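# Place orange-ringed plate on block with pin through hole

## Task

Set the orange-ringed plate down flat on the block so that it sits over the post and the block's pin passes through the plate's pin hole, which is the one of its five small holes that differs from the rest. The plate must stay seated by itself, not held by the robot. Afterwards release it and move the grippers away.

## Robot and tools

Robot: two Franka FR3 arms, left_arm and right_arm, each with a 7-joint arm and a Robotiq 140 mm two-finger gripper. Base roots in the scene frame: left_arm at (-0.059, +0.297, 0) m with quat_wxyz (+1.000, 0, 0, -0.013); right_arm at (+0.046, -0.317, 0) m with quat_wxyz (+0.995, 0, 0, -0.100).

Scene frame: origin on the tabletop midway between the arms, +z up, +x out over the table, +y toward left_arm. The arm names are labels, not image sides. Gripper frame: fingers extend along +z and close along y. end_effector_position is the midpoint between closed pads; closed fingertips extend about 33 mm past it, fully open about 9 mm. Closing pushes the tips roughly 24 mm further from the arm, so keep that margin above surfaces.

execute_actions takes "actions", a list holding one item or nothing, plus optional "pictures" (boolean).
- Empty list: just report the state.
- Motion item: {"rows": [...], "steps": n}, n up to 15 control steps of 1/30 s (default 15). Each row is used for one step; if rows run out, the last is repeated. At most 15 rows.
- Wait item: {"steps": n} with n up to 300; returns after that many steps since the previous result, counting the time spent replying.
A rejected call moves nothing.

Row layout: one flat list of 20 numbers covering both arms, always all 20. Numbers 1-7: left_arm joint targets; 8-10: left gripper position, force_limit, speed; 11-17: right_arm joint targets; 18-20: right gripper position, force_limit, speed. Joint targets are absolute angles in radians (same form as the Joint positions line), not offsets. Joint order and stated ranges: waist -2.744 to 2.744, shoulder -1.784 to 1.784, upper arm roll -2.901 to 2.901, elbow -3.042 to -0.152, forearm roll -2.807 to 2.807, wrist pitch 0.544 to 4.517, wrist roll -3.016 to 3.016. True ends may differ by up to 0.018 rad either way. A target beyond an end by more than 0.018 rad, and further out than the last reported angle, gets the call refused; a target past the real end is clipped there and the result may say "joint sent to its limit" (possibly about an earlier, still running action). Absence of that line does not prove more room.

Gripper numbers are absolute commands scaled to [-1, 1]. position: +1 fully open (140 mm), about -0.8 where pads touch, -1 closes until blocked. force_limit: roughly 14 N at -1, 60 N at 0, 107 N at +1 (parts up to 40 mm wide). speed: about 30 mm/s at -1, 140 at 0, 250 at +1. To leave a gripper unchanged, resend its previous three values; a 0 is a real command.

Motion limits: each step the sent target stays within a lead of the measured angle: 0.248 rad for waist, shoulder, upper arm roll and elbow; 0.677 forearm roll; 0.715 wrist pitch; 1.54 wrist roll. If targets would move the gripper more than 70 mm from where it is, all are scaled back toward the measured angles, so big moves take several calls. Arms keep heading to the last row sent while you think or wait, until everything nearly stops or a step is HELD.

Result lines: the state line gives each gripper's end_effector_position (m) and end_effector_quat_wxyz in the scene frame; at long reach it can be off. Joint positions and Joint velocities list each arm's joints in order (rad, rad/s). object_status: 0 moving, 1 blocked while opening, 2 blocked while closing (a grip), 3 reached the target or pads met (thin things may still be held). position_measured is in counts: 3 fully open, 230 pads touching, not linear. "joint command not followed" means a clearance check altered or blocked joint targets on some steps; the rest of the row still ran. HELD marks steps where your row, fully or partly, was not sent. MOTOR HOT warns of heating; OVER-TEMPERATURE FAULT means brakes until cooled.

Gripping: send position -1 and confirm object_status 2. Stopped fingers stay put until a different position value (change of 0.01 or more) or the object slips; then they continue up to the requested position. To squeeze harder during status 2, raise force_limit and switch position between -1 and -0.98.

zoom_image: camera is "cam_left_wrist" or "cam_right_wrist"; region [x0, y0, x1, y1] in pixels of that camera's latest 504x504 image, origin top-left, at most 504 by 504. Gives a finer view.

read_manual: optional section ("licences" only); returns URDF licence text, no motion.

finished_scene: scene = integer number of the current scene; ends and grades it irreversibly, then gives the next task if any. Replying without a tool call ends everything.

Cameras: each wrist camera sits near the gripper base, about 70 mm off axis, looking forward, with some unknown offset and tilt.

Avoid: dropping or knocking anything off the table; arms touching or pressing each other; slams and hard pushes. A joint torque at its load limit (85 N m for waist, shoulder, upper arm roll, elbow; 11 N m for forearm roll, wrist pitch, wrist roll) or an external force of 85 N on an arm, tool or held part (weight included) stops that arm for 10 s and drops the rest of the call. Occasional tugs on held parts or shoves on loose ones may happen. Finish with the plate released and both grippers clear; smooth, economical motion is preferred.

Each tool is called after ">>>" in YAML: its name, and indented under it one key for each argument.

## Session

>>> execute_actions:
  actions: []

Scene clock: 0.00 s of 5100.00 s.
left_arm: end_effector_position=(+0.6481, +0.1180, +0.2967) position_measured=3 object_status=3 end_effector_quat_wxyz=(+0.001, +0.968, +0.250, -0.009) | right_arm: end_effector_position=(+0.3226, -0.4268, +0.3761) position_measured=3 object_status=3 end_effector_quat_wxyz=(-0.067, +0.995, +0.069, -0.016)
Joint positions: left_arm=[-0.276  0.693  0.113 -0.854 -0.082  1.528 -2.294] | right_arm=[-0.08  -0.726 -0.137 -2.309  0.017  1.5   -2.087]
Joint velocities: left_arm=[-0.001 -0.    -0.002 -0.001  0.001  0.    -0.   ] | right_arm=[-0.001  0.001  0.002  0.001 -0.     0.    -0.002]

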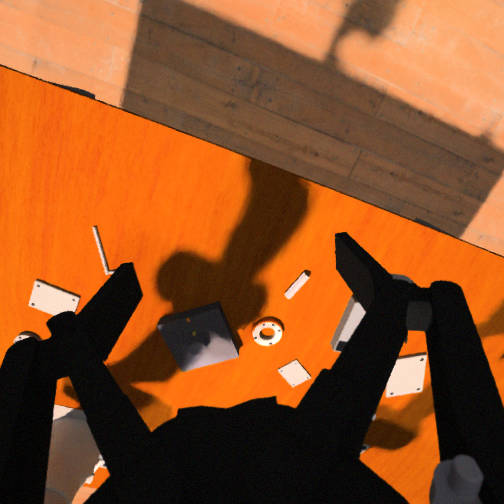

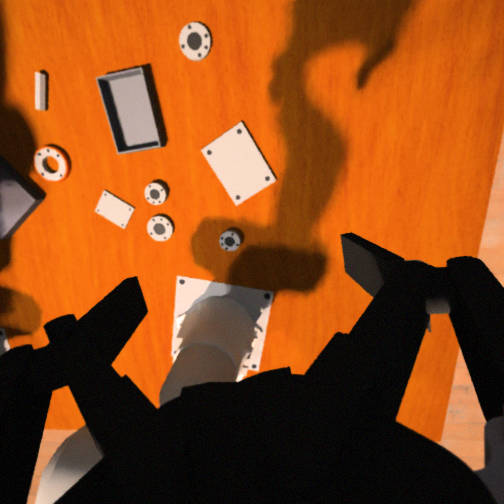

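>>> execute_actions:
  actions:
    - {"rows":[[0.5,-0.5,0,-2.2,0,1.7,-2.29,1,0,0,-0.08,-0.726,-0.137,-2.309,0,1.5,-2.087,1,0,0]]}
  pictures: false

>>> execute_actions:
  actions:
    - {"steps":60}
  pictures: false

>>> execute_actions:
  actions:
    - {"rows":[[0.5,-0.5,0,-2.2,0,1.7,-2.29,1,0,0,0.646,-0.131,0,-2.22,0,2.089,-1.125,1,0,0]]}
  pictures: false

>>> execute_actions:
  actions:
    - {"steps":75}

Scene clock: 12.67 s of 5100.00 s.
left_arm: end_effector_position=(+0.5867, +0.3795, +0.3782) position_measured=3 object_status=3 end_effector_quat_wxyz=(+0.017, +0.908, +0.418, +0.021) | right_arm: end_effector_position=(+0.3211, -0.4306, +0.3757) position_measured=3 object_status=3 end_effector_quat_wxyz=(-0.062, +0.996, +0.069, -0.019)
Joint positions: left_arm=[ 0.148  0.265  0.017 -1.325 -0.024  1.638 -2.294] | right_arm=[-0.08  -0.726 -0.137 -2.309  0.004  1.5   -2.087]
Joint velocities: left_arm=[ 0.929 -0.89  -0.    -0.868  0.064  0.089 -0.001] | right_arm=[ 0.001  0.001  0.     0.    -0.002 -0.001 -0.   ]
Steps of this call (steps 1 to 90: nothing new was sent; then 9.17 s passed at rest; steps 91 to 105: all 15 steps of this action). Readings (joint positions | what the end effector reports):
91: left_arm=[-0.262 0.673 0.092 -0.887 -0.077 1.540 -2.294] | right_arm=[-0.080 -0.726 -0.137 -2.309 0.014 1.500 -2.087] | left_arm position_measured=3 object_status=3 | right_arm position_measured=3 object_status=3
92: left_arm=[-0.241 0.648 0.075 -0.922 -0.072 1.550 -2.294] | right_arm=[-0.080 -0.726 -0.137 -2.309 0.012 1.500 -2.087] | left_arm position_measured=3 object_status=3 | right_arm position_measured=3 object_status=3
94: left_arm=[-0.188 0.593 0.054 -0.986 -0.061 1.569 -2.294] | right_arm=[-0.080 -0.726 -0.137 -2.309 0.008 1.500 -2.087] | left_arm position_measured=3 object_status=3 | right_arm position_measured=3 object_status=3
98: left_arm=[-0.071 0.477 0.033 -1.108 -0.044 1.600 -2.294] | right_arm=[-0.080 -0.726 -0.137 -2.309 0.005 1.500 -2.087] | left_arm position_measured=3 object_status=3 | right_arm position_measured=3 object_status=3
105: the state above

Scene clock: 14.67 s of 5100.00 s.
left_arm: end_effector_position=(+0.2966, +0.4790, +0.3631) position_measured=3 object_status=3 end_effector_quat_wxyz=(+0.001, +0.826, +0.564, -0.002) | right_arm: end_effector_position=(+0.3210, -0.4307, +0.3757) position_measured=3 object_status=3 end_effector_quat_wxyz=(-0.062, +0.996, +0.069, -0.019)
Joint positions: left_arm=[ 0.498 -0.498  0.002 -2.199 -0.002  1.697 -2.294] | right_arm=[-0.08  -0.726 -0.137 -2.309  0.004  1.5   -2.087]
Joint velocities: left_arm=[-0.     0.     0.001 -0.     0.001  0.    -0.   ] | right_arm=[ 0.001 -0.    -0.    -0.001  0.     0.    -0.   ]
Steps of this call (steps 1 to 45: the robot went on to your last target; steps 46 to 60: nothing new was sent). Readings (joint positions | what the end effector reports):
1: left_arm=[0.180 0.233 0.016 -1.356 -0.023 1.643 -2.294] | right_arm=[-0.080 -0.726 -0.137 -2.309 0.004 1.500 -2.087] | left_arm position_measured=3 object_status=3 | right_arm position_measured=3 object_status=3
2: left_arm=[0.213 0.202 0.014 -1.389 -0.021 1.646 -2.294] | right_arm=[-0.080 -0.726 -0.137 -2.309 0.004 1.500 -2.087] | left_arm position_measured=3 object_status=3 | right_arm position_measured=3 object_status=3
4: left_arm=[0.280 0.138 0.012 -1.454 -0.018 1.654 -2.294] | right_arm=[-0.080 -0.726 -0.137 -2.309 0.004 1.500 -2.087] | left_arm position_measured=3 object_status=3 | right_arm position_measured=3 object_status=3
8: left_arm=[0.409 -0.032 0.011 -1.637 -0.011 1.670 -2.294] | right_arm=[-0.080 -0.726 -0.137 -2.309 0.004 1.500 -2.087] | left_arm position_measured=3 object_status=3 | right_arm position_measured=3 object_status=3
60: the state above
All arms were judged still, so your last target was given up. Only a new action makes them travel on or press farther. Fingers that are still opening or closing keep moving.

Scene clock: 15.17 s of 5100.00 s.
left_arm: end_effector_position=(+0.2966, +0.4790, +0.3631) position_measured=3 object_status=3 end_effector_quat_wxyz=(+0.001, +0.826, +0.564, -0.002) | right_arm: end_effector_position=(+0.4878, -0.2762, +0.2919) position_measured=3 object_status=3 end_effector_quat_wxyz=(-0.006, +0.995, +0.099, -0.015)
Joint positions: left_arm=[ 0.498 -0.498  0.002 -2.199 -0.002  1.697 -2.294] | right_arm=[ 0.319 -0.33  -0.031 -2.229  0.002  1.869 -1.679]
Joint velocities: left_arm=[ 0.    -0.001 -0.001  0.     0.     0.     0.001] | right_arm=[0.919 0.934 0.146 0.036 0.001 0.52  0.717]
Steps of this call (steps 1 to 15: all 15 steps of this action). Readings (joint positions | what the end effector reports):
1: left_arm=[0.498 -0.498 0.002 -2.199 -0.002 1.697 -2.294] | right_arm=[-0.068 -0.716 -0.134 -2.302 0.002 1.522 -2.062] | left_arm position_measured=3 object_status=3 | right_arm position_measured=3 object_status=3
2: left_arm=[0.498 -0.498 0.002 -2.199 -0.002 1.697 -2.294] | right_arm=[-0.048 -0.696 -0.124 -2.292 0.002 1.552 -2.035] | left_arm position_measured=3 object_status=3 | right_arm position_measured=3 object_status=3
4: left_arm=[0.498 -0.498 0.002 -2.199 -0.002 1.697 -2.294] | right_arm=[-0.001 -0.650 -0.103 -2.276 0.002 1.610 -1.978] | left_arm position_measured=3 object_status=3 | right_arm position_measured=3 object_status=3
8: left_arm=[0.498 -0.498 0.002 -2.199 -0.002 1.697 -2.294] | right_arm=[0.105 -0.545 -0.068 -2.252 0.002 1.718 -1.865] | left_arm position_measured=3 object_status=3 | right_arm position_measured=3 object_status=3
15: the state above

Scene clock: 17.67 s of 5100.00 s.
left_arm: end_effector_position=(+0.2966, +0.4790, +0.3630) position_measured=3 object_status=3 end_effector_quat_wxyz=(+0.001, +0.826, +0.564, -0.002) | right_arm: end_effector_position=(+0.4979, -0.0996, +0.2190) position_measured=3 object_status=3 end_effector_quat_wxyz=(+0.000, +1.000, +0.003, -0.002)
Joint positions: left_arm=[ 0.498 -0.498  0.002 -2.199 -0.002  1.697 -2.294] | right_arm=[ 0.646 -0.13   0.001 -2.221  0.001  2.087 -1.132]
Joint velocities: left_arm=[-0.    -0.    -0.    -0.002  0.001 -0.     0.   ] | right_arm=[ 0.001  0.     0.    -0.001  0.002  0.001 -0.   ]
Steps of this call (steps 1 to 60: the robot went on to your last target; steps 61 to 75: nothing new was sent). Readings (joint positions | what the end effector reports):
1: left_arm=[0.498 -0.498 0.002 -2.199 -0.002 1.697 -2.294] | right_arm=[0.353 -0.300 -0.028 -2.228 0.001 1.887 -1.654] | left_arm position_measured=3 object_status=3 | right_arm position_measured=3 object_status=3
2: left_arm=[0.498 -0.498 0.002 -2.199 -0.002 1.697 -2.294] | right_arm=[0.388 -0.272 -0.026 -2.228 0.001 1.903 -1.629] | left_arm position_measured=3 object_status=3 | right_arm position_measured=3 object_status=3
4: left_arm=[0.498 -0.498 0.002 -2.199 -0.002 1.697 -2.294] | right_arm=[0.462 -0.225 -0.021 -2.227 0.001 1.935 -1.579] | left_arm position_measured=3 object_status=3 | right_arm position_measured=3 object_status=3
8: left_arm=[0.498 -0.498 0.002 -2.199 -0.002 1.697 -2.294] | right_arm=[0.598 -0.151 -0.003 -2.225 0.001 2.008 -1.442] | left_arm position_measured=3 object_status=3 | right_arm position_measured=3 object_status=3
75: the state above
All arms were judged still, so your last target was given up. Only a new action makes them travel on or press farther. Fingers that are still opening or closing keep moving.

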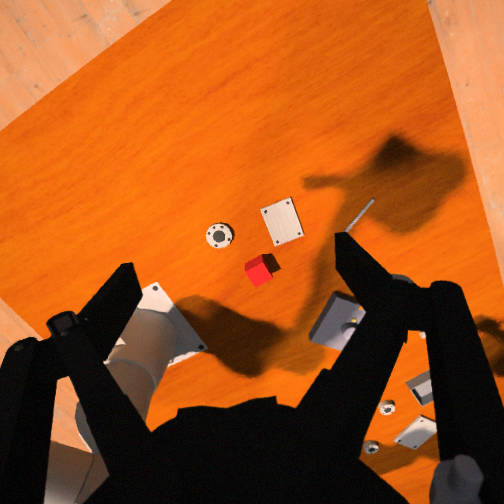

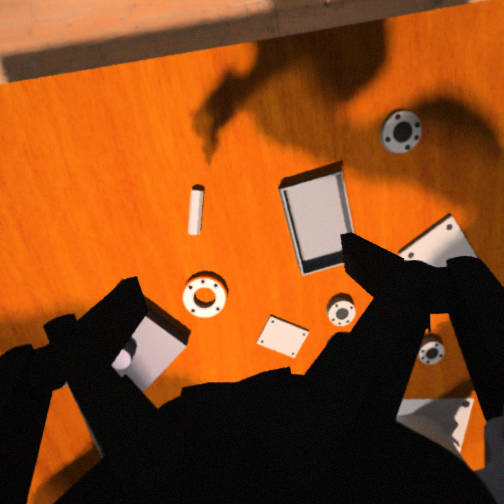

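>>> execute_actions:
  actions:
    - {"rows":[[0.5,-0.5,0,-2.2,0,1.7,-2.29,1,0,0,0.838,-0.101,0,-2.47,0,2.369,-0.933,1,0,0]]}
  pictures: false

>>> execute_actions:
  actions:
    - {"steps":45}

>>> zoom_image:
  camera: "cam_right_wrist"
  region: [80,130,330,380]

Scene clock: 23.23 s of 5100.00 s.
left_arm: end_effector_position=(+0.2966, +0.4790, +0.3630) position_measured=3 object_status=3 end_effector_quat_wxyz=(+0.001, +0.826, +0.564, -0.002) | right_arm: end_effector_position=(+0.4129, -0.0438, +0.1172) position_measured=3 object_status=3 end_effector_quat_wxyz=(+0.007, +1.000, +0.026, -0.010)
Joint positions: left_arm=[ 0.498 -0.498  0.002 -2.199 -0.002  1.697 -2.294] | right_arm=[ 0.837 -0.099  0.002 -2.469  0.001  2.345 -0.985]
Joint velocities: left_arm=[ 0.    -0.001 -0.001 -0.001  0.001  0.     0.002] | right_arm=[ 0.    -0.018 -0.012  0.     0.     0.134  0.152]
Steps of this call (steps 1 to 90: nothing new was sent; then 2.07 s passed at rest; steps 91 to 105: all 15 steps of this action). Readings (joint positions | what the end effector reports):
91: left_arm=[0.498 -0.498 0.002 -2.199 -0.002 1.697 -2.294] | right_arm=[0.663 -0.135 -0.008 -2.243 0.001 2.113 -1.123] | left_arm position_measured=3 object_status=3 | right_arm position_measured=3 object_status=3
92: left_arm=[0.498 -0.498 0.002 -2.199 -0.002 1.697 -2.294] | right_arm=[0.687 -0.136 -0.011 -2.276 0.001 2.138 -1.113] | left_arm position_measured=3 object_status=3 | right_arm position_measured=3 object_status=3
94: left_arm=[0.498 -0.498 0.002 -2.199 -0.002 1.697 -2.294] | right_arm=[0.741 -0.126 -0.009 -2.347 0.001 2.190 -1.091] | left_arm position_measured=3 object_status=3 | right_arm position_measured=3 object_status=3
98: left_arm=[0.498 -0.498 0.002 -2.199 -0.002 1.697 -2.294] | right_arm=[0.826 -0.097 0.005 -2.454 0.001 2.283 -1.038] | left_arm position_measured=3 object_status=3 | right_arm position_measured=3 object_status=3
105: the state above

Scene clock: 24.73 s of 5100.00 s.
left_arm: end_effector_position=(+0.2966, +0.4790, +0.3630) position_measured=3 object_status=3 end_effector_quat_wxyz=(+0.001, +0.826, +0.564, -0.002) | right_arm: end_effector_position=(+0.4188, -0.0398, +0.1193) position_measured=3 object_status=3 end_effector_quat_wxyz=(+0.000, +1.000, +0.003, -0.001)
Joint positions: left_arm=[ 0.498 -0.498  0.002 -2.199 -0.002  1.697 -2.294] | right_arm=[ 0.837 -0.1    0.001 -2.469  0.001  2.367 -0.94 ]
Joint velocities: left_arm=[-0.    -0.    -0.001 -0.001 -0.001 -0.001  0.002] | right_arm=[ 0.001 -0.     0.002 -0.001 -0.    -0.     0.003]
Steps of this call (steps 1 to 30: the robot went on to your last target; steps 31 to 45: nothing new was sent). Readings (joint positions | what the end effector reports):
1: left_arm=[0.498 -0.498 0.002 -2.199 -0.002 1.697 -2.294] | right_arm=[0.837 -0.100 0.002 -2.469 0.001 2.349 -0.980] | left_arm position_measured=3 object_status=3 | right_arm position_measured=3 object_status=3
2: left_arm=[0.498 -0.498 0.002 -2.199 -0.002 1.697 -2.294] | right_arm=[0.837 -0.100 0.002 -2.469 0.001 2.353 -0.976] | left_arm position_measured=3 object_status=3 | right_arm position_measured=3 object_status=3
4: left_arm=[0.498 -0.498 0.002 -2.199 -0.002 1.697 -2.294] | right_arm=[0.837 -0.100 0.001 -2.469 0.001 2.357 -0.969] | left_arm position_measured=3 object_status=3 | right_arm position_measured=3 object_status=3
8: left_arm=[0.498 -0.498 0.002 -2.199 -0.002 1.697 -2.294] | right_arm=[0.837 -0.100 0.001 -2.469 0.001 2.363 -0.958] | left_arm position_measured=3 object_status=3 | right_arm position_measured=3 object_status=3
45: the state above
All arms were judged still, so your last target was given up. Only a new action makes them travel on or press farther. Fingers that are still opening or closing keep moving.

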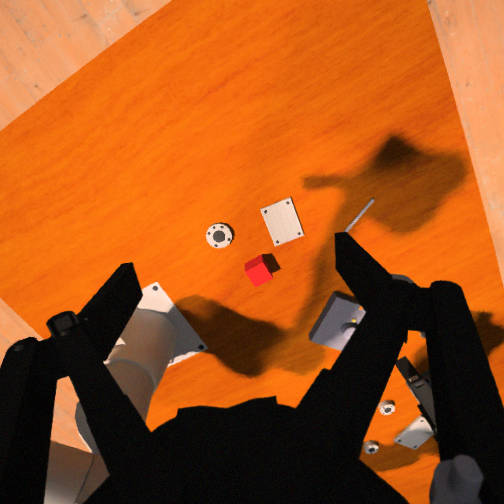

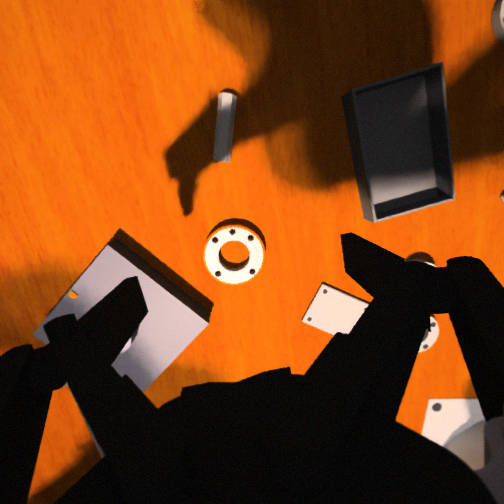

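Region (80, 130, 330, 380) of cam_right_wrist's 504x504 image, scaled by 2.016, with more detail than that image has.

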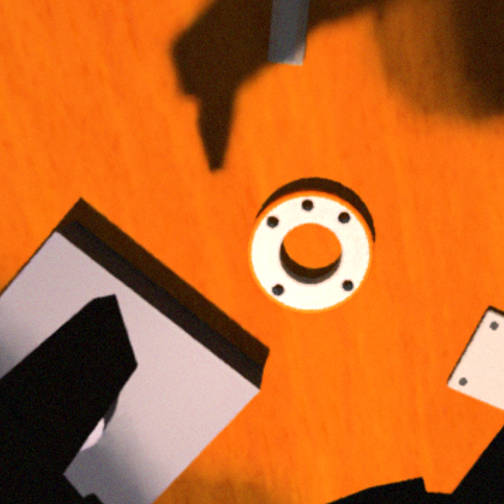

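>>> execute_actions:
  actions:
    - {"rows":[[0.5,-0.5,0,-2.2,0,1.7,-2.29,1,0,0,0.87,-0.101,0,-2.5,0,2.4,-0.09,0.3,0,0]]}
  pictures: false

>>> execute_actions:
  actions:
    - {"steps":30}

>>> execute_actions:
  actions:
    - {"rows":[[0.5,-0.5,0,-2.2,0,1.7,-2.29,1,0,0,0.895,-0.042,0,-2.561,0,2.519,-0.09,0.3,0,0]]}
  pictures: false

>>> execute_actions:
  actions:
    - {"steps":30}

Scene clock: 32.07 s of 5100.00 s.
left_arm: end_effector_position=(+0.2966, +0.4789, +0.3630) position_measured=3 object_status=3 end_effector_quat_wxyz=(+0.001, +0.826, +0.564, -0.002) | right_arm: end_effector_position=(+0.4053, -0.0326, +0.1103) position_measured=91 object_status=0 end_effector_quat_wxyz=(+0.000, +0.949, -0.315, -0.001)
Joint positions: left_arm=[ 0.498 -0.498  0.002 -2.199 -0.002  1.697 -2.294] | right_arm=[ 0.868 -0.101  0.    -2.499  0.001  2.396 -0.262]
Joint velocities: left_arm=[-0.    -0.    -0.    -0.001  0.001  0.     0.001] | right_arm=[ 0.002  0.    -0.001 -0.001  0.001  0.011  0.546]
Steps of this call (steps 1 to 90: nothing new was sent; then 3.83 s passed at rest; steps 91 to 105: all 15 steps of this action). Readings (joint positions | what the end effector reports):
91: left_arm=[0.498 -0.498 0.002 -2.199 -0.002 1.697 -2.294] | right_arm=[0.843 -0.101 -0.002 -2.475 0.001 2.373 -0.863] | left_arm position_measured=3 object_status=3 | right_arm position_measured=3 object_status=0
92: left_arm=[0.498 -0.498 0.002 -2.199 -0.002 1.697 -2.294] | right_arm=[0.850 -0.102 -0.002 -2.482 0.001 2.378 -0.783] | left_arm position_measured=3 object_status=3 | right_arm position_measured=9 object_status=0
94: left_arm=[0.498 -0.498 0.002 -2.199 -0.002 1.697 -2.294] | right_arm=[0.862 -0.101 -0.000 -2.493 0.001 2.384 -0.648] | left_arm position_measured=3 object_status=3 | right_arm position_measured=24 object_status=0
98: left_arm=[0.498 -0.498 0.002 -2.199 -0.002 1.697 -2.294] | right_arm=[0.868 -0.101 0.000 -2.498 0.001 2.391 -0.452] | left_arm position_measured=3 object_status=3 | right_arm position_measured=55 object_status=0
105: the state above

Scene clock: 33.07 s of 5100.00 s.
left_arm: end_effector_position=(+0.2966, +0.4789, +0.3630) position_measured=3 object_status=3 end_effector_quat_wxyz=(+0.001, +0.826, +0.564, -0.002) | right_arm: end_effector_position=(+0.4057, -0.0322, +0.1104) position_measured=91 object_status=3 end_effector_quat_wxyz=(-0.000, +0.921, -0.390, -0.000)
Joint positions: left_arm=[ 0.498 -0.498  0.002 -2.199 -0.002  1.697 -2.294] | right_arm=[ 0.868 -0.101  0.    -2.499  0.001  2.398 -0.103]
Joint velocities: left_arm=[-0.     0.002  0.    -0.002 -0.001 -0.    -0.   ] | right_arm=[ 0.001 -0.001 -0.001  0.    -0.001  0.     0.02 ]
Steps of this call (steps 1 to 30: the robot went on to your last target). Readings (joint positions | what the end effector reports):
1: left_arm=[0.498 -0.498 0.002 -2.199 -0.002 1.697 -2.294] | right_arm=[0.868 -0.101 0.000 -2.499 0.001 2.397 -0.245] | left_arm position_measured=3 object_status=3 | right_arm position_measured=91 object_status=0
2: left_arm=[0.498 -0.498 0.002 -2.199 -0.002 1.697 -2.294] | right_arm=[0.868 -0.101 0.000 -2.499 0.001 2.397 -0.229] | left_arm position_measured=3 object_status=3 | right_arm position_measured=91 object_status=0
4: left_arm=[0.498 -0.498 0.002 -2.199 -0.002 1.697 -2.294] | right_arm=[0.868 -0.101 0.000 -2.499 0.001 2.397 -0.203] | left_arm position_measured=3 object_status=3 | right_arm position_measured=91 object_status=3
8: left_arm=[0.498 -0.498 0.002 -2.199 -0.002 1.697 -2.294] | right_arm=[0.868 -0.101 0.000 -2.499 0.001 2.398 -0.165] | left_arm position_measured=3 object_status=3 | right_arm position_measured=91 object_status=3
30: the state above

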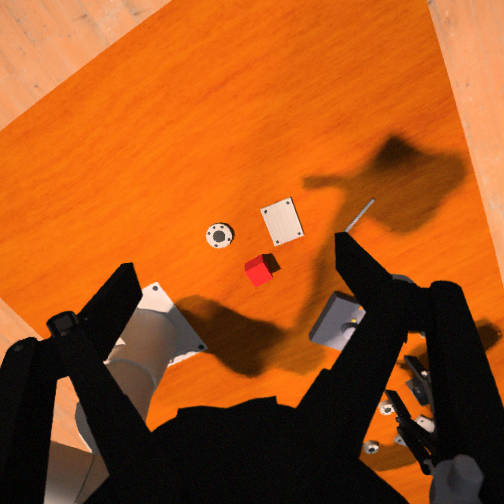

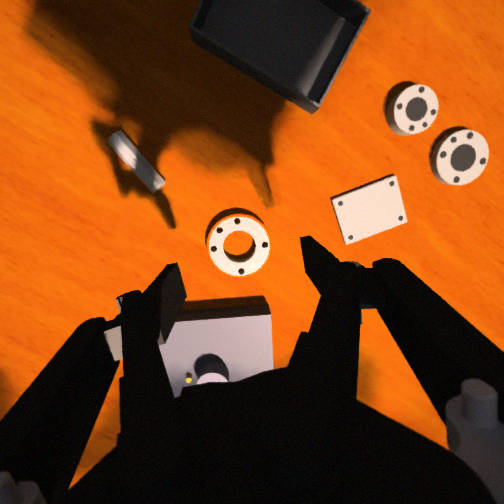

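Scene clock: 33.57 s of 5100.00 s.
left_arm: end_effector_position=(+0.2966, +0.4789, +0.3630) position_measured=3 object_status=3 end_effector_quat_wxyz=(+0.001, +0.826, +0.564, -0.002) | right_arm: end_effector_position=(+0.3876, -0.0326, +0.0683) position_measured=91 object_status=3 end_effector_quat_wxyz=(+0.004, +0.925, -0.381, -0.003)
Joint positions: left_arm=[ 0.498 -0.498  0.002 -2.199 -0.002  1.697 -2.294] | right_arm=[ 0.893 -0.041  0.    -2.562  0.001  2.511 -0.098]
Joint velocities: left_arm=[ 0.001 -0.    -0.     0.001 -0.002  0.    -0.002] | right_arm=[-0.    -0.    -0.001  0.    -0.     0.04   0.005]
Steps of this call (steps 1 to 15: all 15 steps of this action). Readings (joint positions | what the end effector reports):
1: left_arm=[0.498 -0.498 0.002 -2.199 -0.002 1.697 -2.294] | right_arm=[0.873 -0.096 -0.002 -2.507 0.001 2.420 -0.102] | left_arm position_measured=3 object_status=3 | right_arm position_measured=91 object_status=3
2: left_arm=[0.498 -0.498 0.002 -2.199 -0.002 1.697 -2.294] | right_arm=[0.879 -0.082 -0.002 -2.521 0.001 2.439 -0.101] | left_arm position_measured=3 object_status=3 | right_arm position_measured=91 object_status=3
4: left_arm=[0.498 -0.498 0.002 -2.199 -0.002 1.697 -2.294] | right_arm=[0.888 -0.056 -0.000 -2.546 0.001 2.463 -0.100] | left_arm position_measured=3 object_status=3 | right_arm position_measured=91 object_status=3
8: left_arm=[0.498 -0.498 0.002 -2.199 -0.002 1.697 -2.294] | right_arm=[0.893 -0.040 0.000 -2.562 0.001 2.490 -0.099] | left_arm position_measured=3 object_status=3 | right_arm position_measured=91 object_status=3
15: the state above

Scene clock: 34.57 s of 5100.00 s.
left_arm: end_effector_position=(+0.2965, +0.4789, +0.3630) position_measured=3 object_status=3 end_effector_quat_wxyz=(+0.001, +0.826, +0.564, -0.002) | right_arm: end_effector_position=(+0.3892, -0.0313, +0.0689) position_measured=91 object_status=3 end_effector_quat_wxyz=(+0.002, +0.924, -0.381, -0.001)
Joint positions: left_arm=[ 0.498 -0.498  0.002 -2.199 -0.002  1.697 -2.294] | right_arm=[ 0.893 -0.041  0.    -2.562  0.001  2.517 -0.096]
Joint velocities: left_arm=[ 0.001 -0.002  0.001 -0.002  0.    -0.001 -0.   ] | right_arm=[ 0.001  0.001 -0.001  0.002  0.     0.001  0.   ]
Steps of this call (steps 1 to 15: the robot went on to your last target; steps 16 to 30: nothing new was sent). Readings (joint positions | what the end effector reports):
1: left_arm=[0.498 -0.498 0.002 -2.199 -0.002 1.697 -2.294] | right_arm=[0.893 -0.041 0.000 -2.562 0.001 2.512 -0.097] | left_arm position_measured=3 object_status=3 | right_arm position_measured=91 object_status=3
2: left_arm=[0.498 -0.498 0.002 -2.199 -0.002 1.697 -2.294] | right_arm=[0.893 -0.041 0.000 -2.562 0.001 2.513 -0.097] | left_arm position_measured=3 object_status=3 | right_arm position_measured=91 object_status=3
4: left_arm=[0.498 -0.498 0.002 -2.199 -0.002 1.697 -2.294] | right_arm=[0.893 -0.041 0.000 -2.562 0.001 2.514 -0.097] | left_arm position_measured=3 object_status=3 | right_arm position_measured=91 object_status=3
8: left_arm=[0.498 -0.498 0.002 -2.199 -0.002 1.697 -2.294] | right_arm=[0.893 -0.041 0.000 -2.562 0.001 2.516 -0.097] | left_arm position_measured=3 object_status=3 | right_arm position_measured=91 object_status=3
30: the state above
All arms were judged still, so your last target was given up. Only a new action makes them travel on or press farther. Fingers that are still opening or closing keep moving.

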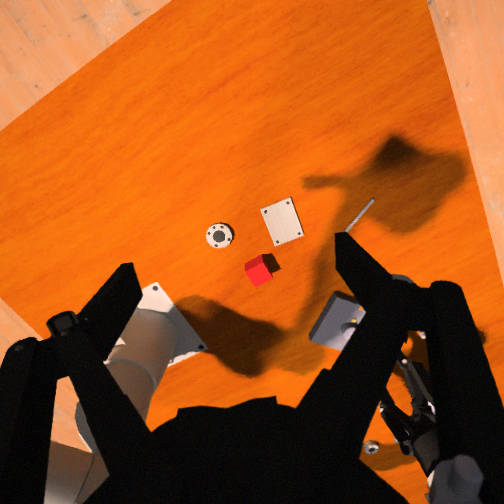

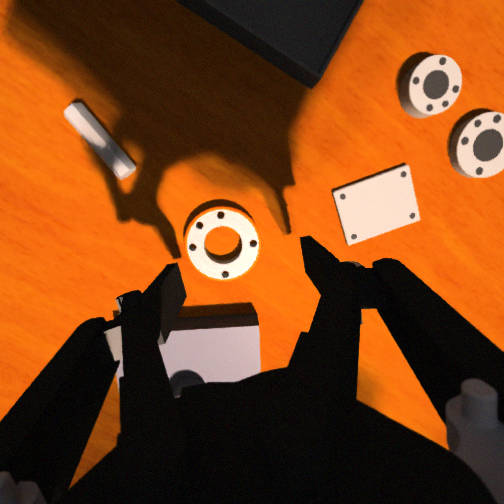

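>>> execute_actions:
  actions:
    - {"rows":[[0.5,-0.5,0,-2.2,0,1.7,-2.29,1,0,0,0.897,-0.008,0,-2.518,0,2.51,-0.09,0.3,0,0]]}
  pictures: false

>>> execute_actions:
  actions:
    - {"rows":[[0.5,-0.5,0,-2.2,0,1.7,-2.29,1,0,0,0.897,0.072,0,-2.529,0,2.601,-0.09,0.3,0,0]]}
  pictures: false

>>> execute_actions:
  actions:
    - {"steps":20}

Scene clock: 39.83 s of 5100.00 s.
left_arm: end_effector_position=(+0.2965, +0.4789, +0.3630) position_measured=3 object_status=3 end_effector_quat_wxyz=(+0.001, +0.826, +0.564, -0.002) | right_arm: end_effector_position=(+0.4000, -0.0211, +0.0702) position_measured=91 object_status=3 end_effector_quat_wxyz=(-0.001, +0.925, -0.381, +0.000)
Joint positions: left_arm=[ 0.498 -0.498  0.002 -2.199 -0.002  1.697 -2.294] | right_arm=[ 0.895 -0.009  0.    -2.519  0.001  2.512 -0.096]
Joint velocities: left_arm=[ 0.001  0.001  0.001 -0.     0.    -0.001 -0.002] | right_arm=[ 0.001 -0.001  0.001  0.002  0.    -0.003  0.002]
Steps of this call (steps 1 to 90: nothing new was sent; then 1.77 s passed at rest; steps 91 to 105: all 15 steps of this action). Readings (joint positions | what the end effector reports):
91: left_arm=[0.498 -0.498 0.002 -2.199 -0.002 1.697 -2.294] | right_arm=[0.894 -0.034 0.000 -2.553 0.001 2.515 -0.096] | left_arm position_measured=3 object_status=3 | right_arm position_measured=91 object_status=3
92: left_arm=[0.498 -0.498 0.002 -2.199 -0.002 1.697 -2.294] | right_arm=[0.894 -0.025 0.000 -2.541 0.001 2.515 -0.096] | left_arm position_measured=3 object_status=3 | right_arm position_measured=91 object_status=3
94: left_arm=[0.498 -0.498 0.002 -2.199 -0.002 1.697 -2.294] | right_arm=[0.895 -0.015 0.000 -2.528 0.001 2.514 -0.096] | left_arm position_measured=3 object_status=3 | right_arm position_measured=91 object_status=3
98: left_arm=[0.498 -0.498 0.002 -2.199 -0.002 1.697 -2.294] | right_arm=[0.895 -0.010 0.000 -2.521 0.001 2.513 -0.096] | left_arm position_measured=3 object_status=3 | right_arm position_measured=91 object_status=3
105: the state above

Scene clock: 40.33 s of 5100.00 s.
left_arm: end_effector_position=(+0.2965, +0.4789, +0.3630) position_measured=3 object_status=3 end_effector_quat_wxyz=(+0.001, +0.826, +0.564, -0.002) | right_arm: end_effector_position=(+0.3976, -0.0231, +0.0358) position_measured=91 object_status=3 end_effector_quat_wxyz=(+0.003, +0.925, -0.381, -0.002)
Joint positions: left_arm=[ 0.498 -0.498  0.002 -2.199 -0.002  1.697 -2.294] | right_arm=[ 0.895  0.072  0.    -2.53   0.001  2.594 -0.096]
Joint velocities: left_arm=[ 0.001  0.    -0.001  0.001 -0.    -0.     0.002] | right_arm=[-0.002  0.     0.002  0.     0.002  0.03   0.001]
Steps of this call (steps 1 to 15: all 15 steps of this action). Readings (joint positions | what the end effector reports):
1: left_arm=[0.498 -0.498 0.002 -2.199 -0.002 1.697 -2.294] | right_arm=[0.895 0.002 0.000 -2.518 0.001 2.527 -0.096] | left_arm position_measured=3 object_status=3 | right_arm position_measured=91 object_status=3
2: left_arm=[0.498 -0.498 0.002 -2.199 -0.002 1.697 -2.294] | right_arm=[0.895 0.022 0.000 -2.518 0.001 2.542 -0.096] | left_arm position_measured=3 object_status=3 | right_arm position_measured=91 object_status=3
4: left_arm=[0.498 -0.498 0.002 -2.199 -0.002 1.697 -2.294] | right_arm=[0.895 0.054 0.000 -2.525 0.001 2.560 -0.096] | left_arm position_measured=3 object_status=3 | right_arm position_measured=91 object_status=3
8: left_arm=[0.498 -0.498 0.002 -2.199 -0.002 1.697 -2.294] | right_arm=[0.895 0.072 0.000 -2.531 0.001 2.580 -0.096] | left_arm position_measured=3 object_status=3 | right_arm position_measured=91 object_status=3
15: the state above

Scene clock: 41.00 s of 5100.00 s.
left_arm: end_effector_position=(+0.2965, +0.4789, +0.3630) position_measured=3 object_status=3 end_effector_quat_wxyz=(+0.001, +0.826, +0.564, -0.002) | right_arm: end_effector_position=(+0.3987, -0.0222, +0.0362) position_measured=91 object_status=3 end_effector_quat_wxyz=(+0.001, +0.925, -0.381, -0.001)
Joint positions: left_arm=[ 0.498 -0.498  0.002 -2.199 -0.002  1.697 -2.294] | right_arm=[ 0.895  0.072  0.    -2.53   0.001  2.599 -0.096]
Joint velocities: left_arm=[ 0.    -0.001 -0.     0.001  0.    -0.    -0.002] | right_arm=[-0.001  0.    -0.     0.001 -0.001  0.001  0.   ]
Steps of this call (steps 1 to 15: the robot went on to your last target; steps 16 to 20: nothing new was sent). Readings (joint positions | what the end effector reports):
1: left_arm=[0.498 -0.498 0.002 -2.199 -0.002 1.697 -2.294] | right_arm=[0.895 0.072 0.000 -2.530 0.001 2.595 -0.096] | left_arm position_measured=3 object_status=3 | right_arm position_measured=91 object_status=3
2: left_arm=[0.498 -0.498 0.002 -2.199 -0.002 1.697 -2.294] | right_arm=[0.895 0.072 0.000 -2.530 0.001 2.596 -0.096] | left_arm position_measured=3 object_status=3 | right_arm position_measured=91 object_status=3
4: left_arm=[0.498 -0.498 0.002 -2.199 -0.002 1.697 -2.294] | right_arm=[0.895 0.072 0.000 -2.530 0.001 2.597 -0.096] | left_arm position_measured=3 object_status=3 | right_arm position_measured=91 object_status=3
8: left_arm=[0.498 -0.498 0.002 -2.199 -0.002 1.697 -2.294] | right_arm=[0.895 0.072 0.000 -2.530 0.001 2.598 -0.096] | left_arm position_measured=3 object_status=3 | right_arm position_measured=91 object_status=3
20: the state above
All arms were judged still, so your last target was given up. Only a new action makes them travel on or press farther. Fingers that are still opening or closing keep moving.

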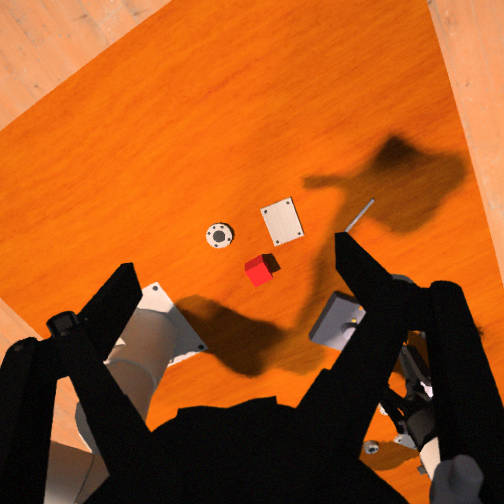

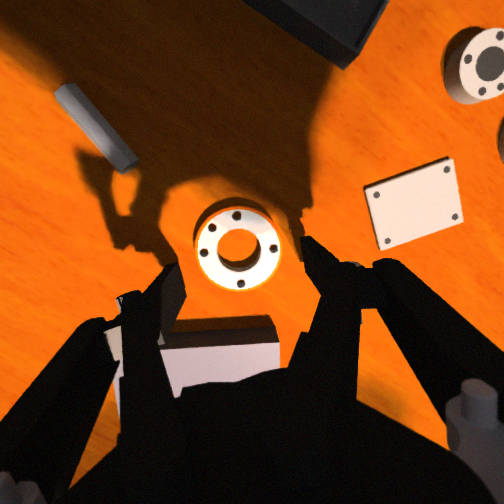

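>>> execute_actions:
  actions:
    - {"rows":[[0.5,-0.5,0,-2.2,0,1.7,-2.29,1,0,0,0.862,0.072,0,-2.529,0,2.601,-0.12,0.3,0,0]]}
  pictures: false

>>> execute_actions:
  actions:
    - {"rows":[[0.5,-0.5,0,-2.2,0,1.7,-2.29,1,0,0,0.862,0.072,0,-2.529,0,2.601,-0.12,-1,0,-0.5]]}
  pictures: false

>>> execute_actions:
  actions:
    - {"steps":20}

Scene clock: 49.23 s of 5100.00 s.
left_arm: end_effector_position=(+0.2965, +0.4789, +0.3630) position_measured=3 object_status=3 end_effector_quat_wxyz=(+0.001, +0.826, +0.564, -0.002) | right_arm: end_effector_position=(+0.4080, -0.0334, +0.0363) position_measured=91 object_status=3 end_effector_quat_wxyz=(+0.001, +0.921, -0.389, -0.001)
Joint positions: left_arm=[ 0.498 -0.498  0.002 -2.199 -0.002  1.697 -2.294] | right_arm=[ 0.864  0.072 -0.    -2.53   0.001  2.599 -0.11 ]
Joint velocities: left_arm=[-0.     0.001  0.001  0.001  0.001  0.     0.001] | right_arm=[ 0.001 -0.001 -0.     0.001  0.001 -0.001 -0.011]
Steps of this call (steps 1 to 90: nothing new was sent; then 4.73 s passed at rest; steps 91 to 105: all 15 steps of this action). Readings (joint positions | what the end effector reports):
91: left_arm=[0.498 -0.498 0.002 -2.199 -0.002 1.697 -2.294] | right_arm=[0.890 0.072 0.003 -2.530 0.001 2.599 -0.098] | left_arm position_measured=3 object_status=3 | right_arm position_measured=91 object_status=3
92: left_arm=[0.498 -0.498 0.002 -2.199 -0.002 1.697 -2.294] | right_arm=[0.882 0.072 0.003 -2.530 0.001 2.599 -0.100] | left_arm position_measured=3 object_status=3 | right_arm position_measured=91 object_status=3
94: left_arm=[0.498 -0.498 0.002 -2.199 -0.002 1.697 -2.294] | right_arm=[0.871 0.072 0.001 -2.530 0.001 2.599 -0.102] | left_arm position_measured=3 object_status=3 | right_arm position_measured=91 object_status=3
98: left_arm=[0.498 -0.498 0.002 -2.199 -0.002 1.697 -2.294] | right_arm=[0.864 0.072 -0.000 -2.530 0.001 2.599 -0.106] | left_arm position_measured=3 object_status=3 | right_arm position_measured=91 object_status=3
105: the state above

Scene clock: 49.73 s of 5100.00 s.
left_arm: end_effector_position=(+0.2965, +0.4789, +0.3630) position_measured=3 object_status=3 end_effector_quat_wxyz=(+0.001, +0.826, +0.564, -0.002) | right_arm: end_effector_position=(+0.4086, -0.0330, +0.0369) position_measured=140 object_status=0 end_effector_quat_wxyz=(+0.000, +0.922, -0.387, -0.001)
Joint positions: left_arm=[ 0.498 -0.498  0.002 -2.199 -0.002  1.697 -2.294] | right_arm=[ 0.864  0.072 -0.    -2.529  0.001  2.6   -0.113]
Joint velocities: left_arm=[-0.002 -0.     0.    -0.    -0.001 -0.     0.001] | right_arm=[-0.001  0.    -0.001  0.    -0.001 -0.    -0.002]
Steps of this call (steps 1 to 15: all 15 steps of this action). Readings (joint positions | what the end effector reports):
1: left_arm=[0.498 -0.498 0.002 -2.199 -0.002 1.697 -2.294] | right_arm=[0.864 0.072 -0.000 -2.530 0.001 2.599 -0.111] | left_arm position_measured=3 object_status=3 | right_arm position_measured=91 object_status=0
2: left_arm=[0.498 -0.498 0.002 -2.199 -0.002 1.697 -2.294] | right_arm=[0.864 0.072 -0.000 -2.530 0.001 2.599 -0.111] | left_arm position_measured=3 object_status=3 | right_arm position_measured=95 object_status=0
4: left_arm=[0.498 -0.498 0.002 -2.199 -0.002 1.697 -2.294] | right_arm=[0.864 0.072 -0.000 -2.530 0.001 2.599 -0.111] | left_arm position_measured=3 object_status=3 | right_arm position_measured=104 object_status=0
8: left_arm=[0.498 -0.498 0.002 -2.199 -0.002 1.697 -2.294] | right_arm=[0.864 0.072 -0.000 -2.530 0.001 2.600 -0.112] | left_arm position_measured=3 object_status=3 | right_arm position_measured=122 object_status=0
15: the state above

Scene clock: 50.40 s of 5100.00 s.
left_arm: end_effector_position=(+0.2965, +0.4789, +0.3630) position_measured=3 object_status=3 end_effector_quat_wxyz=(+0.001, +0.826, +0.564, -0.002) | right_arm: end_effector_position=(+0.4086, -0.0330, +0.0369) position_measured=140 object_status=2 end_effector_quat_wxyz=(+0.000, +0.922, -0.387, -0.001)
Joint positions: left_arm=[ 0.498 -0.498  0.002 -2.199 -0.002  1.697 -2.294] | right_arm=[ 0.864  0.072 -0.    -2.529  0.001  2.6   -0.114]
Joint velocities: left_arm=[-0.    -0.001 -0.    -0.001  0.001  0.    -0.002] | right_arm=[-0.     0.001 -0.001  0.001 -0.     0.001  0.001]
Steps of this call (steps 1 to 15: the robot went on to your last target; steps 16 to 20: nothing new was sent). Readings (joint positions | what the end effector reports):
1: left_arm=[0.498 -0.498 0.002 -2.199 -0.002 1.697 -2.294] | right_arm=[0.864 0.072 -0.000 -2.529 0.001 2.600 -0.113] | left_arm position_measured=3 object_status=3 | right_arm position_measured=140 object_status=0
2: left_arm=[0.498 -0.498 0.002 -2.199 -0.002 1.697 -2.294] | right_arm=[0.864 0.072 -0.000 -2.529 0.001 2.600 -0.113] | left_arm position_measured=3 object_status=3 | right_arm position_measured=140 object_status=2
4: left_arm=[0.498 -0.498 0.002 -2.199 -0.002 1.697 -2.294] | right_arm=[0.864 0.072 -0.000 -2.529 0.001 2.600 -0.113] | left_arm position_measured=3 object_status=3 | right_arm position_measured=140 object_status=2
8: left_arm=[0.498 -0.498 0.002 -2.199 -0.002 1.697 -2.294] | right_arm=[0.864 0.072 -0.000 -2.529 0.001 2.600 -0.113] | left_arm position_measured=3 object_status=3 | right_arm position_measured=140 object_status=2
20: the state above
All arms were judged still, so your last target was given up. Only a new action makes them travel on or press farther. Fingers that are still opening or closing keep moving.

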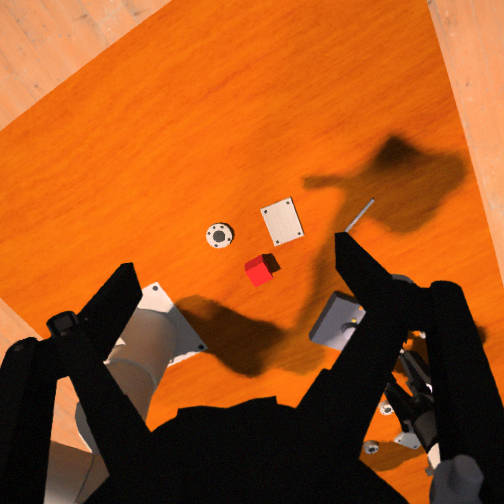

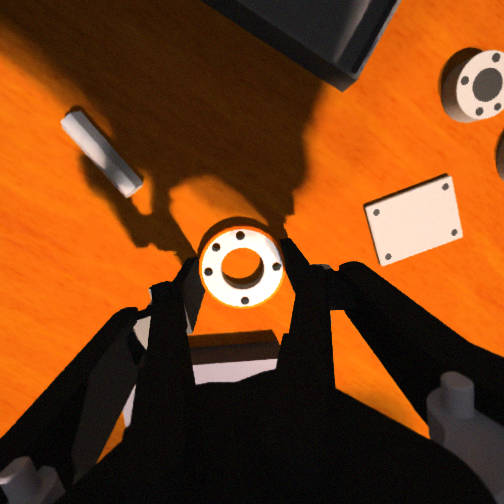

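>>> execute_actions:
  actions:
    - {"rows":[[0.5,-0.5,0,-2.2,0,1.7,-2.29,1,0,0,0.862,-0.03,0,-2.505,0,2.475,-0.12,-1,0,-0.5],[0.5,-0.5,0,-2.2,0,1.7,-2.29,1,0,0,0.862,-0.03,0,-2.505,0,2.475,-0.12,-1,0,-0.5],[0.5,-0.5,0,-2.2,0,1.7,-2.29,1,0,0,0.862,-0.03,0,-2.505,0,2.475,-0.12,-1,0,-0.5],[0.5,-0.5,0,-2.2,0,1.7,-2.29,1,0,0,0.862,-0.03,0,-2.505,0,2.475,-0.12,-1,0,-0.5],[0.5,-0.5,0,-2.2,0,1.7,-2.29,1,0,0,0.862,-0.13,0,-2.473,0,2.343,-0.12,-1,0,-0.5]]}
  pictures: false

>>> execute_actions:
  actions:
    - {"steps":15}
  pictures: false

>>> execute_actions:
  actions:
    - {"rows":[[0.5,-0.5,0,-2.2,0,1.7,-2.29,1,0,0,1.107,-0.032,0,-2.358,0,2.326,-0.96,-1,0,-0.5]]}
  pictures: false

>>> execute_actions:
  actions:
    - {"steps":40}

>>> zoom_image:
  camera: "cam_right_wrist"
  region: [140,150,340,350]

Scene clock: 58.17 s of 5100.00 s.
left_arm: end_effector_position=(+0.2965, +0.4789, +0.3630) position_measured=3 object_status=3 end_effector_quat_wxyz=(+0.001, +0.826, +0.564, -0.002) | right_arm: end_effector_position=(+0.4160, -0.0272, +0.1330) position_measured=140 object_status=2 end_effector_quat_wxyz=(-0.012, +0.922, -0.387, +0.006)
Joint positions: left_arm=[ 0.498 -0.498  0.002 -2.199 -0.002  1.697 -2.294] | right_arm=[ 0.864 -0.131 -0.    -2.472  0.001  2.368 -0.114]
Joint velocities: left_arm=[ 0.001 -0.001  0.     0.    -0.002  0.    -0.001] | right_arm=[-0.     0.009  0.001 -0.018  0.001 -0.144 -0.   ]
Steps of this call (steps 1 to 90: nothing new was sent; then 4.27 s passed at rest; steps 91 to 105: all 15 steps of this action). Readings (joint positions | what the end effector reports):
91: left_arm=[0.498 -0.498 0.002 -2.199 -0.002 1.697 -2.294] | right_arm=[0.864 0.058 -0.000 -2.530 0.001 2.578 -0.114] | left_arm position_measured=3 object_status=3 | right_arm position_measured=140 object_status=2
92: left_arm=[0.498 -0.498 0.002 -2.199 -0.002 1.697 -2.294] | right_arm=[0.864 0.034 -0.000 -2.527 0.001 2.558 -0.114] | left_arm position_measured=3 object_status=3 | right_arm position_measured=140 object_status=2
94: left_arm=[0.498 -0.498 0.002 -2.199 -0.002 1.697 -2.294] | right_arm=[0.864 -0.006 -0.000 -2.513 0.001 2.532 -0.114] | left_arm position_measured=3 object_status=3 | right_arm position_measured=140 object_status=2
98: left_arm=[0.498 -0.498 0.002 -2.199 -0.002 1.697 -2.294] | right_arm=[0.864 -0.109 -0.000 -2.479 0.001 2.432 -0.114] | left_arm position_measured=3 object_status=3 | right_arm position_measured=140 object_status=2
105: the state above

Scene clock: 58.67 s of 5100.00 s.
left_arm: end_effector_position=(+0.2965, +0.4789, +0.3630) position_measured=3 object_status=3 end_effector_quat_wxyz=(+0.001, +0.826, +0.564, -0.002) | right_arm: end_effector_position=(+0.4101, -0.0318, +0.1304) position_measured=140 object_status=2 end_effector_quat_wxyz=(-0.002, +0.922, -0.387, +0.001)
Joint positions: left_arm=[ 0.498 -0.498  0.002 -2.199 -0.002  1.697 -2.294] | right_arm=[ 0.864 -0.131 -0.    -2.472  0.001  2.346 -0.114]
Joint velocities: left_arm=[-0.001 -0.001 -0.001  0.001  0.001 -0.001 -0.   ] | right_arm=[ 0.002 -0.001  0.001 -0.     0.    -0.007  0.002]
Steps of this call (steps 1 to 15: the robot went on to your last target). Readings (joint positions | what the end effector reports):
1: left_arm=[0.498 -0.498 0.002 -2.199 -0.002 1.697 -2.294] | right_arm=[0.864 -0.131 -0.000 -2.472 0.001 2.363 -0.114] | left_arm position_measured=3 object_status=3 | right_arm position_measured=140 object_status=2
2: left_arm=[0.498 -0.498 0.002 -2.199 -0.002 1.697 -2.294] | right_arm=[0.864 -0.131 -0.000 -2.472 0.001 2.360 -0.114] | left_arm position_measured=3 object_status=3 | right_arm position_measured=140 object_status=2
4: left_arm=[0.498 -0.498 0.002 -2.199 -0.002 1.697 -2.294] | right_arm=[0.864 -0.131 -0.000 -2.472 0.001 2.355 -0.114] | left_arm position_measured=3 object_status=3 | right_arm position_measured=140 object_status=2
8: left_arm=[0.498 -0.498 0.002 -2.199 -0.002 1.697 -2.294] | right_arm=[0.864 -0.131 -0.000 -2.472 0.001 2.349 -0.114] | left_arm position_measured=3 object_status=3 | right_arm position_measured=140 object_status=2
15: the state above

Scene clock: 59.17 s of 5100.00 s.
left_arm: end_effector_position=(+0.2965, +0.4789, +0.3630) position_measured=3 object_status=3 end_effector_quat_wxyz=(+0.001, +0.826, +0.564, -0.002) | right_arm: end_effector_position=(+0.3506, +0.0751, +0.1297) position_measured=140 object_status=2 end_effector_quat_wxyz=(-0.001, +0.999, +0.052, +0.000)
Joint positions: left_arm=[ 0.498 -0.498  0.002 -2.199 -0.002  1.697 -2.294] | right_arm=[ 1.107 -0.033  0.002 -2.36   0.001  2.329 -0.766]
Joint velocities: left_arm=[ 0.001 -0.001  0.001  0.    -0.001  0.    -0.001] | right_arm=[ 0.001  0.001 -0.013  0.004  0.001 -0.009 -0.619]
Steps of this call (steps 1 to 15: all 15 steps of this action). Readings (joint positions | what the end effector reports):
1: left_arm=[0.498 -0.498 0.002 -2.199 -0.002 1.697 -2.294] | right_arm=[0.890 -0.119 -0.013 -2.458 0.001 2.342 -0.159] | left_arm position_measured=3 object_status=3 | right_arm position_measured=140 object_status=2
2: left_arm=[0.498 -0.498 0.002 -2.199 -0.002 1.697 -2.294] | right_arm=[0.927 -0.101 -0.016 -2.437 0.001 2.341 -0.210] | left_arm position_measured=3 object_status=3 | right_arm position_measured=140 object_status=2
4: left_arm=[0.498 -0.498 0.002 -2.199 -0.002 1.697 -2.294] | right_arm=[1.006 -0.069 -0.012 -2.400 0.001 2.338 -0.329] | left_arm position_measured=3 object_status=3 | right_arm position_measured=140 object_status=2
8: left_arm=[0.498 -0.498 0.002 -2.199 -0.002 1.697 -2.294] | right_arm=[1.098 -0.038 0.008 -2.366 0.001 2.334 -0.551] | left_arm position_measured=3 object_status=3 | right_arm position_measured=140 object_status=2
15: the state above

Scene clock: 60.50 s of 5100.00 s.
left_arm: end_effector_position=(+0.2965, +0.4789, +0.3630) position_measured=3 object_status=3 end_effector_quat_wxyz=(+0.001, +0.826, +0.564, -0.002) | right_arm: end_effector_position=(+0.3507, +0.0746, +0.1296) position_measured=140 object_status=2 end_effector_quat_wxyz=(-0.000, +0.990, +0.143, -0.000)
Joint positions: left_arm=[ 0.498 -0.498  0.002 -2.199 -0.002  1.697 -2.294] | right_arm=[ 1.107 -0.033  0.001 -2.36   0.001  2.328 -0.951]
Joint velocities: left_arm=[-0.001 -0.    -0.001 -0.     0.     0.     0.   ] | right_arm=[-0.     0.     0.001  0.    -0.001  0.    -0.006]
Steps of this call (steps 1 to 40: the robot went on to your last target). Readings (joint positions | what the end effector reports):
1: left_arm=[0.498 -0.498 0.002 -2.199 -0.002 1.697 -2.294] | right_arm=[1.107 -0.033 0.002 -2.360 0.001 2.329 -0.786] | left_arm position_measured=3 object_status=3 | right_arm position_measured=140 object_status=2
2: left_arm=[0.498 -0.498 0.002 -2.199 -0.002 1.697 -2.294] | right_arm=[1.107 -0.033 0.002 -2.360 0.001 2.329 -0.803] | left_arm position_measured=3 object_status=3 | right_arm position_measured=140 object_status=2
4: left_arm=[0.498 -0.498 0.002 -2.199 -0.002 1.697 -2.294] | right_arm=[1.107 -0.033 0.001 -2.360 0.001 2.328 -0.833] | left_arm position_measured=3 object_status=3 | right_arm position_measured=140 object_status=2
8: left_arm=[0.498 -0.498 0.002 -2.199 -0.002 1.697 -2.294] | right_arm=[1.107 -0.033 0.001 -2.360 0.001 2.328 -0.876] | left_arm position_measured=3 object_status=3 | right_arm position_measured=140 object_status=2
40: the state above

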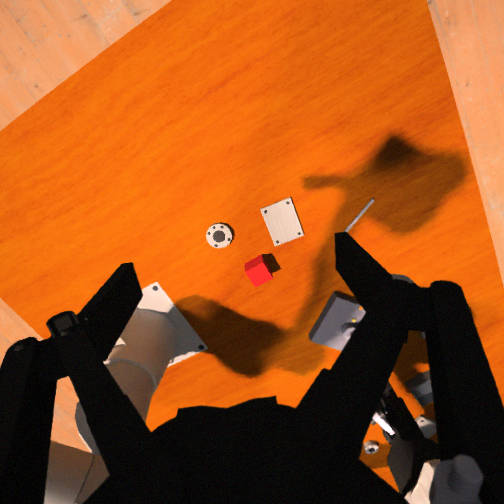

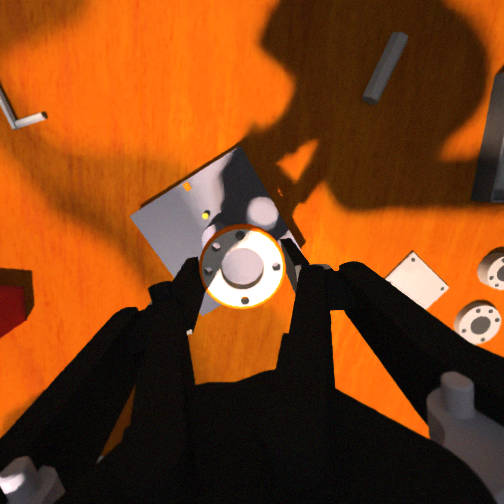

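Region (140, 150, 340, 350) of cam_right_wrist's 504x504 image, scaled by 2.520, with more detail than that image has.

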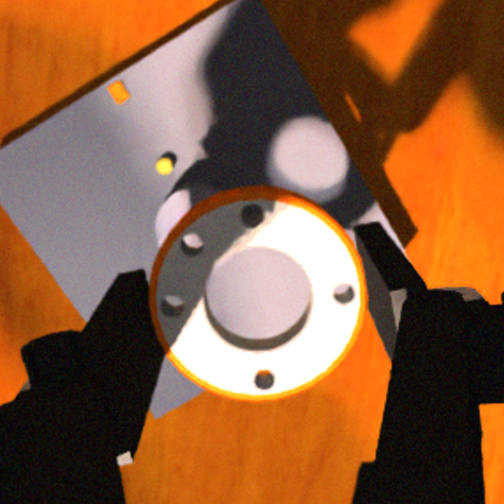

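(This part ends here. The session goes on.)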